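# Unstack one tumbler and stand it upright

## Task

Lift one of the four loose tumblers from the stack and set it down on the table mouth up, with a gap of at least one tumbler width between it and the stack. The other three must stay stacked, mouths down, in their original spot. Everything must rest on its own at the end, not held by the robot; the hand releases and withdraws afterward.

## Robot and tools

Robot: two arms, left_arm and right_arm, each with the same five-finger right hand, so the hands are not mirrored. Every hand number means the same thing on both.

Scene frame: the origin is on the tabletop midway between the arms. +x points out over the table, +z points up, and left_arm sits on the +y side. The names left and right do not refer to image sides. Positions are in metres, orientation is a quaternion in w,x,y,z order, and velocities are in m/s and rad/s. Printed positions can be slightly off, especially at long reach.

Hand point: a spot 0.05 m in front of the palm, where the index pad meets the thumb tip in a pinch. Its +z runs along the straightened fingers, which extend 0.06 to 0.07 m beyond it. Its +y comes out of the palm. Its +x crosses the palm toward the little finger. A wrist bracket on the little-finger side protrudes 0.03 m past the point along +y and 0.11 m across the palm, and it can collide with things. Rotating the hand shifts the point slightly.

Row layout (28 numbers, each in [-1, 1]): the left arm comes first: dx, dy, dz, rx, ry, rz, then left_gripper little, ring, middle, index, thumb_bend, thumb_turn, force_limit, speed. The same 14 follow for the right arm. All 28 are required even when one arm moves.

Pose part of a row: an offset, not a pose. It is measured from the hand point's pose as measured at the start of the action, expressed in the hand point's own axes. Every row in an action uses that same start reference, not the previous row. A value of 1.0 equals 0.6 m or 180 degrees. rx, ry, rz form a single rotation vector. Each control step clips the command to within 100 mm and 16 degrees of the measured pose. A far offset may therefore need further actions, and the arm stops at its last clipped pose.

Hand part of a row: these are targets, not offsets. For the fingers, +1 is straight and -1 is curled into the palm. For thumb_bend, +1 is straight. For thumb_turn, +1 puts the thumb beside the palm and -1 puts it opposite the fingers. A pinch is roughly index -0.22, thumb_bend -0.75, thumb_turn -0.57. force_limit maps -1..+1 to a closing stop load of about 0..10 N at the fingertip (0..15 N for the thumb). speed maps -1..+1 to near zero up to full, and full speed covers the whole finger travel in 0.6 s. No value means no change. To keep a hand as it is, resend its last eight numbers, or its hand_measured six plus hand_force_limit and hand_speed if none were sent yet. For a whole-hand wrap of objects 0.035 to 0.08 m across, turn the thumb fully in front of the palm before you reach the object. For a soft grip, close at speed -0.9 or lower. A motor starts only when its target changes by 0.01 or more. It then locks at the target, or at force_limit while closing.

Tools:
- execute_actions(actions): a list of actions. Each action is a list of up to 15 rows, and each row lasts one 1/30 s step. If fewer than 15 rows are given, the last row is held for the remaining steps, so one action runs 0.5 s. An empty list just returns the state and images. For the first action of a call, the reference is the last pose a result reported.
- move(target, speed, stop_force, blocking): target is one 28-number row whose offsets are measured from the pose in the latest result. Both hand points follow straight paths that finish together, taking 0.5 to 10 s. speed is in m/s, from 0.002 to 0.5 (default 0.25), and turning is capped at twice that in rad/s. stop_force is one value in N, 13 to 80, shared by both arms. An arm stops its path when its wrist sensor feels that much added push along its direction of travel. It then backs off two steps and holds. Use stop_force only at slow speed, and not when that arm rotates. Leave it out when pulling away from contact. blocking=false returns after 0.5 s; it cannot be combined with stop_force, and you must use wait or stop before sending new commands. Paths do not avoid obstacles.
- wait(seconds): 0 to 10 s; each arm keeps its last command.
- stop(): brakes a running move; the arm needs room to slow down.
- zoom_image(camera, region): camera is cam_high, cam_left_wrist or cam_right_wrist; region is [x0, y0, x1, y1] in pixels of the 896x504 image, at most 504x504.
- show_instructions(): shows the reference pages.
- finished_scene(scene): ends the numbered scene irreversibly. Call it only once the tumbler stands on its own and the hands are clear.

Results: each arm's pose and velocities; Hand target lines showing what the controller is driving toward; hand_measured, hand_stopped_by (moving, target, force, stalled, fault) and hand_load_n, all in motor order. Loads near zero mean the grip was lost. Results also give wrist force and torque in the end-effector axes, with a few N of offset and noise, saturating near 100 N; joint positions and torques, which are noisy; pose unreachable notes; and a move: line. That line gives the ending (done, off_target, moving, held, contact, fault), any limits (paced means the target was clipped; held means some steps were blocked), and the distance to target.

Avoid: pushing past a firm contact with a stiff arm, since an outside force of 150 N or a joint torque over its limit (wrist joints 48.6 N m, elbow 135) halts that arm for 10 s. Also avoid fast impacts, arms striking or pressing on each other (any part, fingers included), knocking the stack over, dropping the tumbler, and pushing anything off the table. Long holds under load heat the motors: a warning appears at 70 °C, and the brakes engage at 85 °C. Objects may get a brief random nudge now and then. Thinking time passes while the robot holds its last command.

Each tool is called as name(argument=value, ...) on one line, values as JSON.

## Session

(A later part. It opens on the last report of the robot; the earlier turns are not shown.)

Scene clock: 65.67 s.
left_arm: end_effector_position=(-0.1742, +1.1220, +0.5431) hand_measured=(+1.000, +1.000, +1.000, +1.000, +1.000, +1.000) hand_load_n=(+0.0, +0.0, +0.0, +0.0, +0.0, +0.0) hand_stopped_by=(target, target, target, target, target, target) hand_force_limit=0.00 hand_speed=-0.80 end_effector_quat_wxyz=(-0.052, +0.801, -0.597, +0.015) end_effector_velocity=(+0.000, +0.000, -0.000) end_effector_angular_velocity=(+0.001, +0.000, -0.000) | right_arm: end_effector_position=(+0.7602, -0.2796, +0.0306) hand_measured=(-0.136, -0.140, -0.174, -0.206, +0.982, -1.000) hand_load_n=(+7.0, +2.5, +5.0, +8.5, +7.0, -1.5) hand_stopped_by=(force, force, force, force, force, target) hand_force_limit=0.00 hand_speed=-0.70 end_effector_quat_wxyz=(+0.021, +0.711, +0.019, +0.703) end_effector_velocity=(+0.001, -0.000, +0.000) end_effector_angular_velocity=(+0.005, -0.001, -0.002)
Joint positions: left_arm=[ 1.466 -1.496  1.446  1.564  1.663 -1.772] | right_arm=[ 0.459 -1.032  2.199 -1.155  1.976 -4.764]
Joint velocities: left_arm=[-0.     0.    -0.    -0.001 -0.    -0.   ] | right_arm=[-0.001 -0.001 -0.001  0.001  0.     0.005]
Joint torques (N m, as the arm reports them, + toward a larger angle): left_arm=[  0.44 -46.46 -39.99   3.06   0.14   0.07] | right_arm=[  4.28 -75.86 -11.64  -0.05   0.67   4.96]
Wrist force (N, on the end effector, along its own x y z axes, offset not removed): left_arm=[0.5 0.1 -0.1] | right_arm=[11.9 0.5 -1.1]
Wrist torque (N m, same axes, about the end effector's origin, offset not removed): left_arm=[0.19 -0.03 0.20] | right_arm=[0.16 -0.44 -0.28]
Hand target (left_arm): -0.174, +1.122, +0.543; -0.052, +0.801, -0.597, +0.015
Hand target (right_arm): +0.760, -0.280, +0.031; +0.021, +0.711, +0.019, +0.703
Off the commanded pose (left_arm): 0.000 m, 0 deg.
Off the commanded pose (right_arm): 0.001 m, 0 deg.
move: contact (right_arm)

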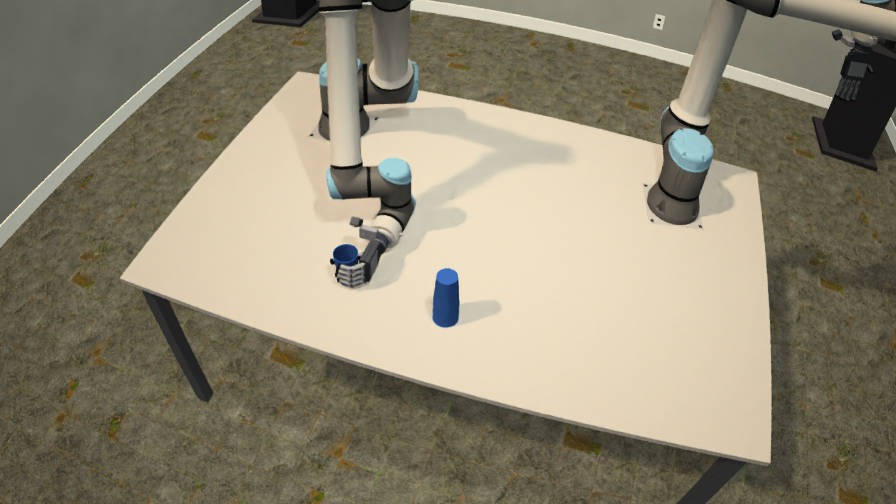

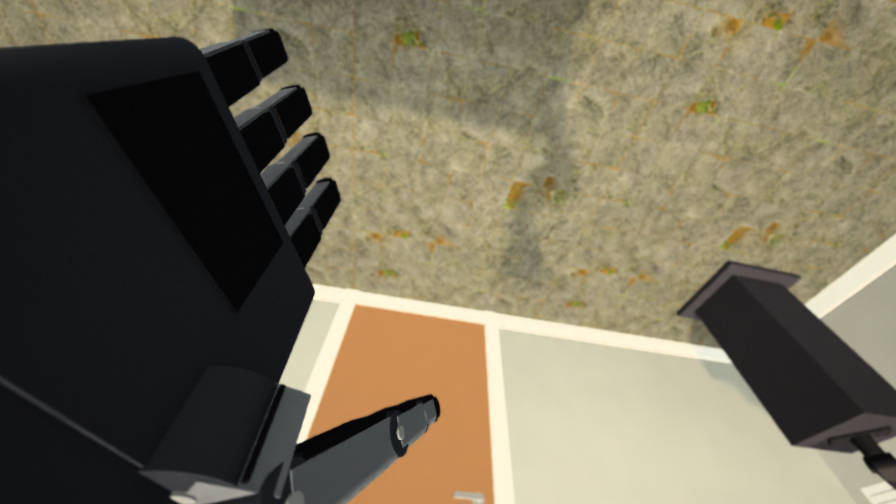

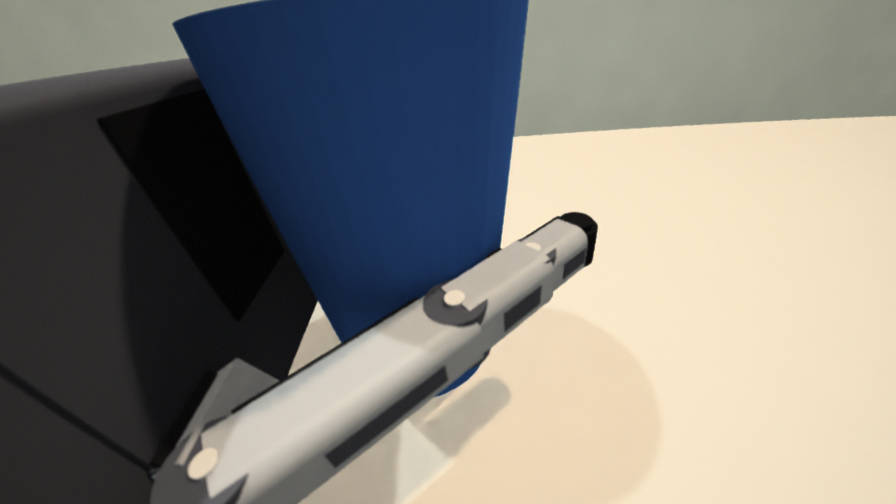

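execute_actions(actions=[[[0,0,0,0,0,0,1,1,1,1,1,1,0,-0.8, 0,0,0,0,0,0,1,1,1,1,1,-1,0.0,-0.6],[0,0,0,0,0,0,1,1,1,1,1,1,0,-0.8, 0,0,0,0,0,0,1,1,1,1,1,-1,0.0,-0.6],[0,0,0,0,0,0,1,1,1,1,1,1,0,-0.8, 0,0,0,0,0,0,1,1,1,1,1,-1,0.0,-0.6],[0,0,0,0,0,0,1,1,1,1,1,1,0,-0.8, 0,0,0,0,0,0,1,1,1,1,1,-1,0.0,-0.2],[0,0,0,0,0,0,1,1,1,1,1,1,0,-0.8, 0,0,0,0,0,0,1,1,1,1,1,-1,0.0,0.8]]])

move(target=[0,0,0,0,0,0,1,1,1,1,1,1,0,-0.8, 0.35,-0.1,-0.37,0,0,0,1,1,1,1,1,-1,0.0,0.8], speed=0.35)

zoom_image(camera="cam_high", region=[300, 200, 500, 345])

Scene clock: 69.77 s.
left_arm: end_effector_position=(-0.1742, +1.1220, +0.5431) hand_measured=(+1.000, +1.000, +1.000, +1.000, +1.000, +1.000) hand_load_n=(+0.0, +0.0, +0.0, +0.0, +0.0, +0.0) hand_stopped_by=(target, target, target, target, target, target) hand_force_limit=0.00 hand_speed=-0.80 end_effector_quat_wxyz=(-0.052, +0.801, -0.597, +0.015) end_effector_velocity=(+0.000, +0.000, +0.000) end_effector_angular_velocity=(+0.001, +0.000, -0.000) | right_arm: end_effector_position=(+0.7602, -0.2796, +0.0307) hand_measured=(+0.918, +0.916, +0.882, +0.848, +1.000, -1.000) hand_load_n=(+0.0, +0.5, +0.5, +0.5, +0.0, +0.0) hand_stopped_by=(moving, moving, moving, moving, target, target) hand_force_limit=0.00 hand_speed=0.80 end_effector_quat_wxyz=(+0.021, +0.711, +0.019, +0.703) end_effector_velocity=(+0.000, -0.000, -0.001) end_effector_angular_velocity=(-0.001, +0.001, -0.001)
Joint positions: left_arm=[ 1.466 -1.496  1.446  1.564  1.663 -1.772] | right_arm=[ 0.459 -1.032  2.199 -1.155  1.976 -4.764]
Joint velocities: left_arm=[-0.    -0.     0.    -0.001 -0.    -0.   ] | right_arm=[-0.     0.001 -0.001  0.001  0.    -0.   ]
Joint torques (N m, as the arm reports them, + toward a larger angle): left_arm=[  0.6  -45.2  -39.46   2.96   0.04   0.13] | right_arm=[  5.93 -47.48 -27.11  -2.99   3.85  -3.7 ]
Wrist force (N, on the end effector, along its own x y z axes, offset not removed): left_arm=[1.6 -0.8 -0.7] | right_arm=[1.0 1.3 -1.7]
Wrist torque (N m, same axes, about the end effector's origin, offset not removed): left_arm=[0.07 -0.27 0.20] | right_arm=[0.40 -0.26 -0.02]
Hand target (left_arm): -0.174, +1.122, +0.543; -0.052, +0.801, -0.597, +0.015
Hand target (right_arm): +0.760, -0.280, +0.031; +0.021, +0.711, +0.019, +0.703
Off the commanded pose (left_arm): 0.000 m, 0 deg.
Off the commanded pose (right_arm): 0.000 m, 0 deg.

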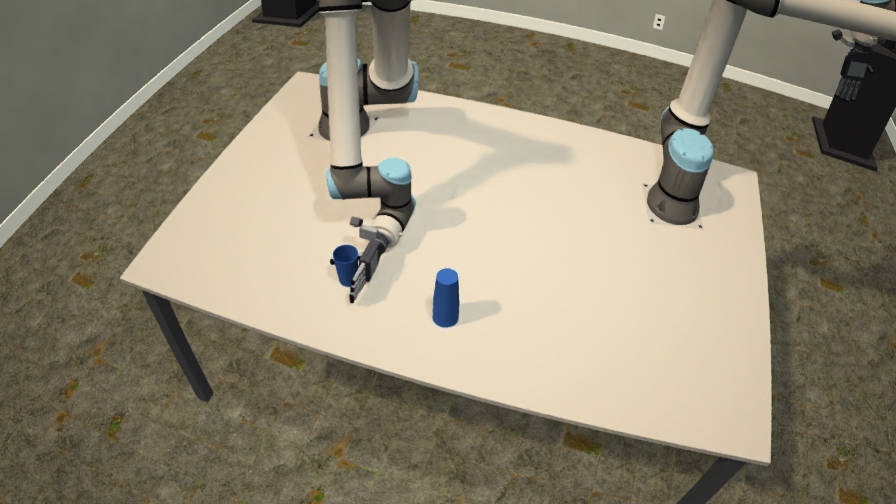

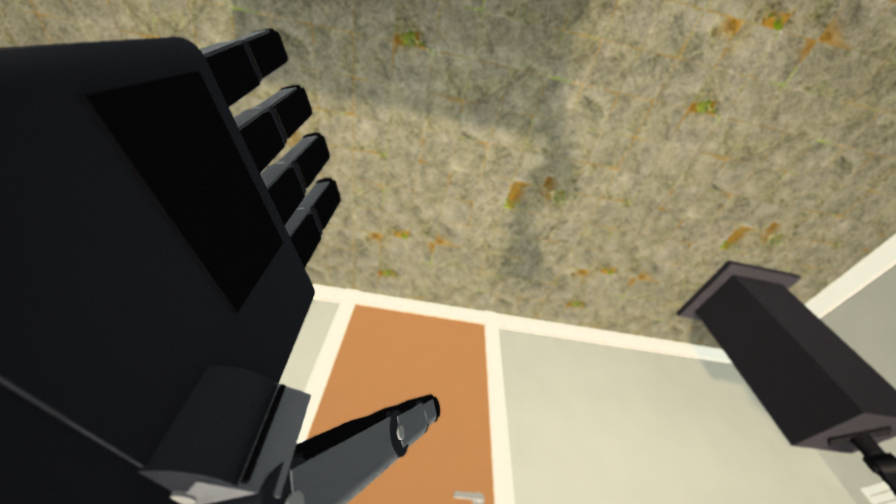

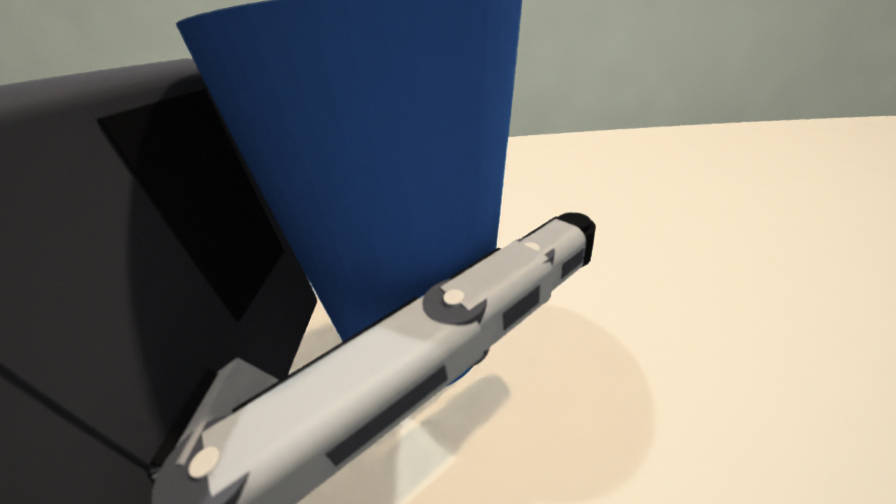

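Scene clock: 71.30 s.
left_arm: end_effector_position=(-0.1742, +1.1220, +0.5431) hand_measured=(+1.000, +1.000, +1.000, +1.000, +1.000, +1.000) hand_load_n=(+0.0, +0.0, +0.0, +0.0, +0.0, +0.0) hand_stopped_by=(target, target, target, target, target, target) hand_force_limit=0.00 hand_speed=-0.80 end_effector_quat_wxyz=(-0.052, +0.801, -0.597, +0.015) end_effector_velocity=(+0.000, -0.000, +0.000) end_effector_angular_velocity=(-0.001, -0.000, +0.000) | right_arm: end_effector_position=(+0.5408, -0.2076, +0.2397) hand_measured=(+1.000, +1.000, +1.000, +1.000, +1.000, -1.000) hand_load_n=(+0.0, +0.0, +0.0, +0.0, +0.0, +0.0) hand_stopped_by=(target, target, target, target, target, target) hand_force_limit=0.00 hand_speed=0.80 end_effector_quat_wxyz=(+0.021, +0.711, +0.019, +0.703) end_effector_velocity=(-0.001, +0.001, +0.001) end_effector_angular_velocity=(+0.001, +0.001, +0.001)
Joint positions: left_arm=[ 1.466 -1.496  1.446  1.564  1.663 -1.772] | right_arm=[ 0.826 -1.487  2.265 -0.762  2.343 -4.758]
Joint velocities: left_arm=[ 0.    -0.    -0.     0.001 -0.    -0.   ] | right_arm=[ 0.004 -0.002 -0.002  0.005  0.003  0.002]
Joint torques (N m, as the arm reports them, + toward a larger angle): left_arm=[  1.26 -44.45 -39.58   2.85   0.13  -0.04] | right_arm=[  5.8  -62.74 -41.16   0.98   3.57   3.72]
Wrist force (N, on the end effector, along its own x y z axes, offset not removed): left_arm=[-0.4 0.7 0.4] | right_arm=[1.4 0.7 0.9]
Wrist torque (N m, same axes, about the end effector's origin, offset not removed): left_arm=[0.24 0.08 0.05] | right_arm=[0.18 -0.39 -0.10]
Hand target (left_arm): -0.174, +1.122, +0.543; -0.052, +0.801, -0.597, +0.015
Hand target (right_arm): +0.541, -0.208, +0.240; +0.021, +0.711, +0.019, +0.703
Off the commanded pose (left_arm): 0.000 m, 0 deg.
Off the commanded pose (right_arm): 0.001 m, 0 deg.
move: done

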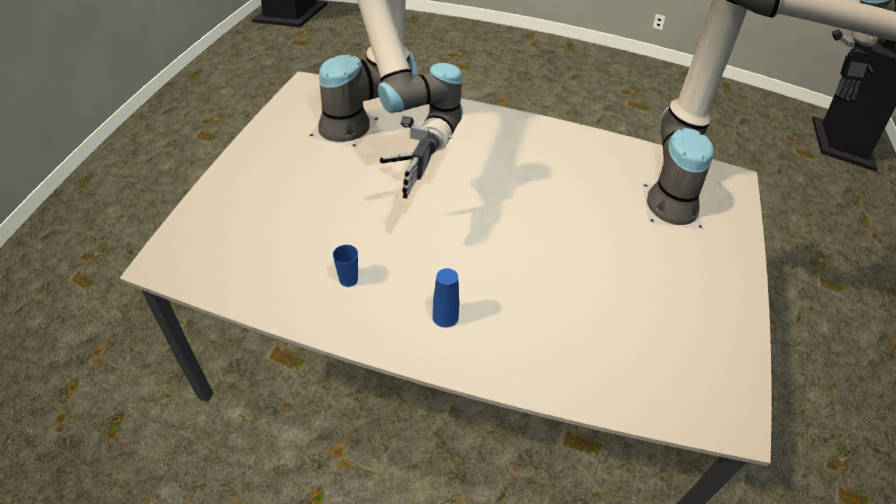

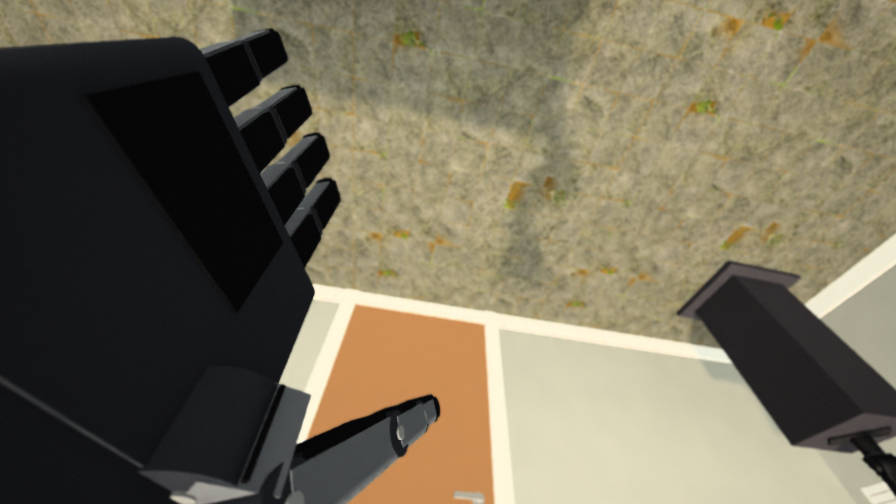

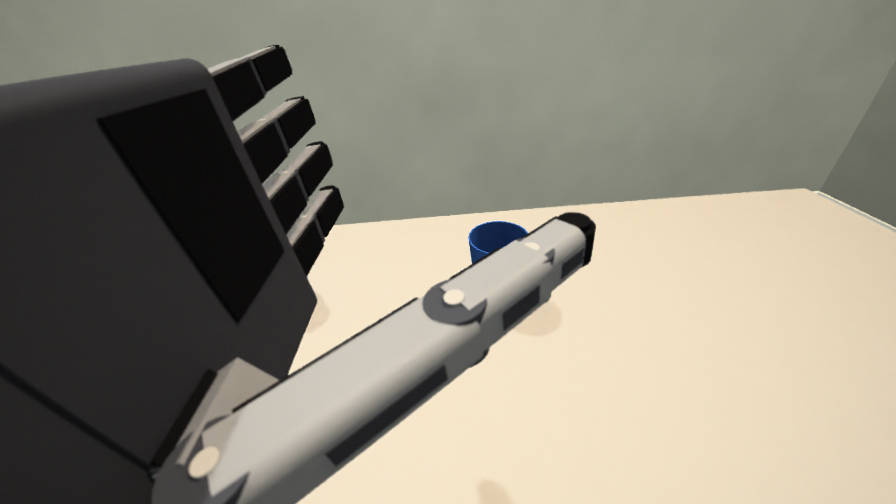

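Region (300, 200, 500, 345) of cam_high's 896x504 image, scaled by 2.520, with more detail than that image has; it fills the top 365 rows of this view, and the rest is white.

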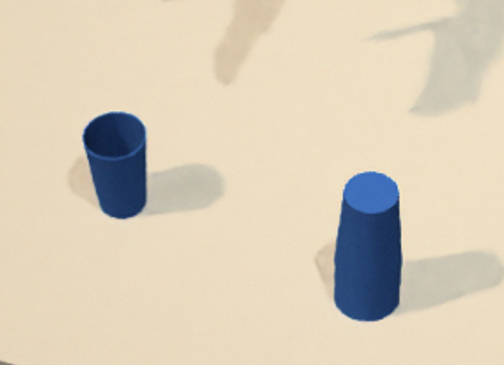

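finished_scene(scene=2)

The scene is finished: the task was done.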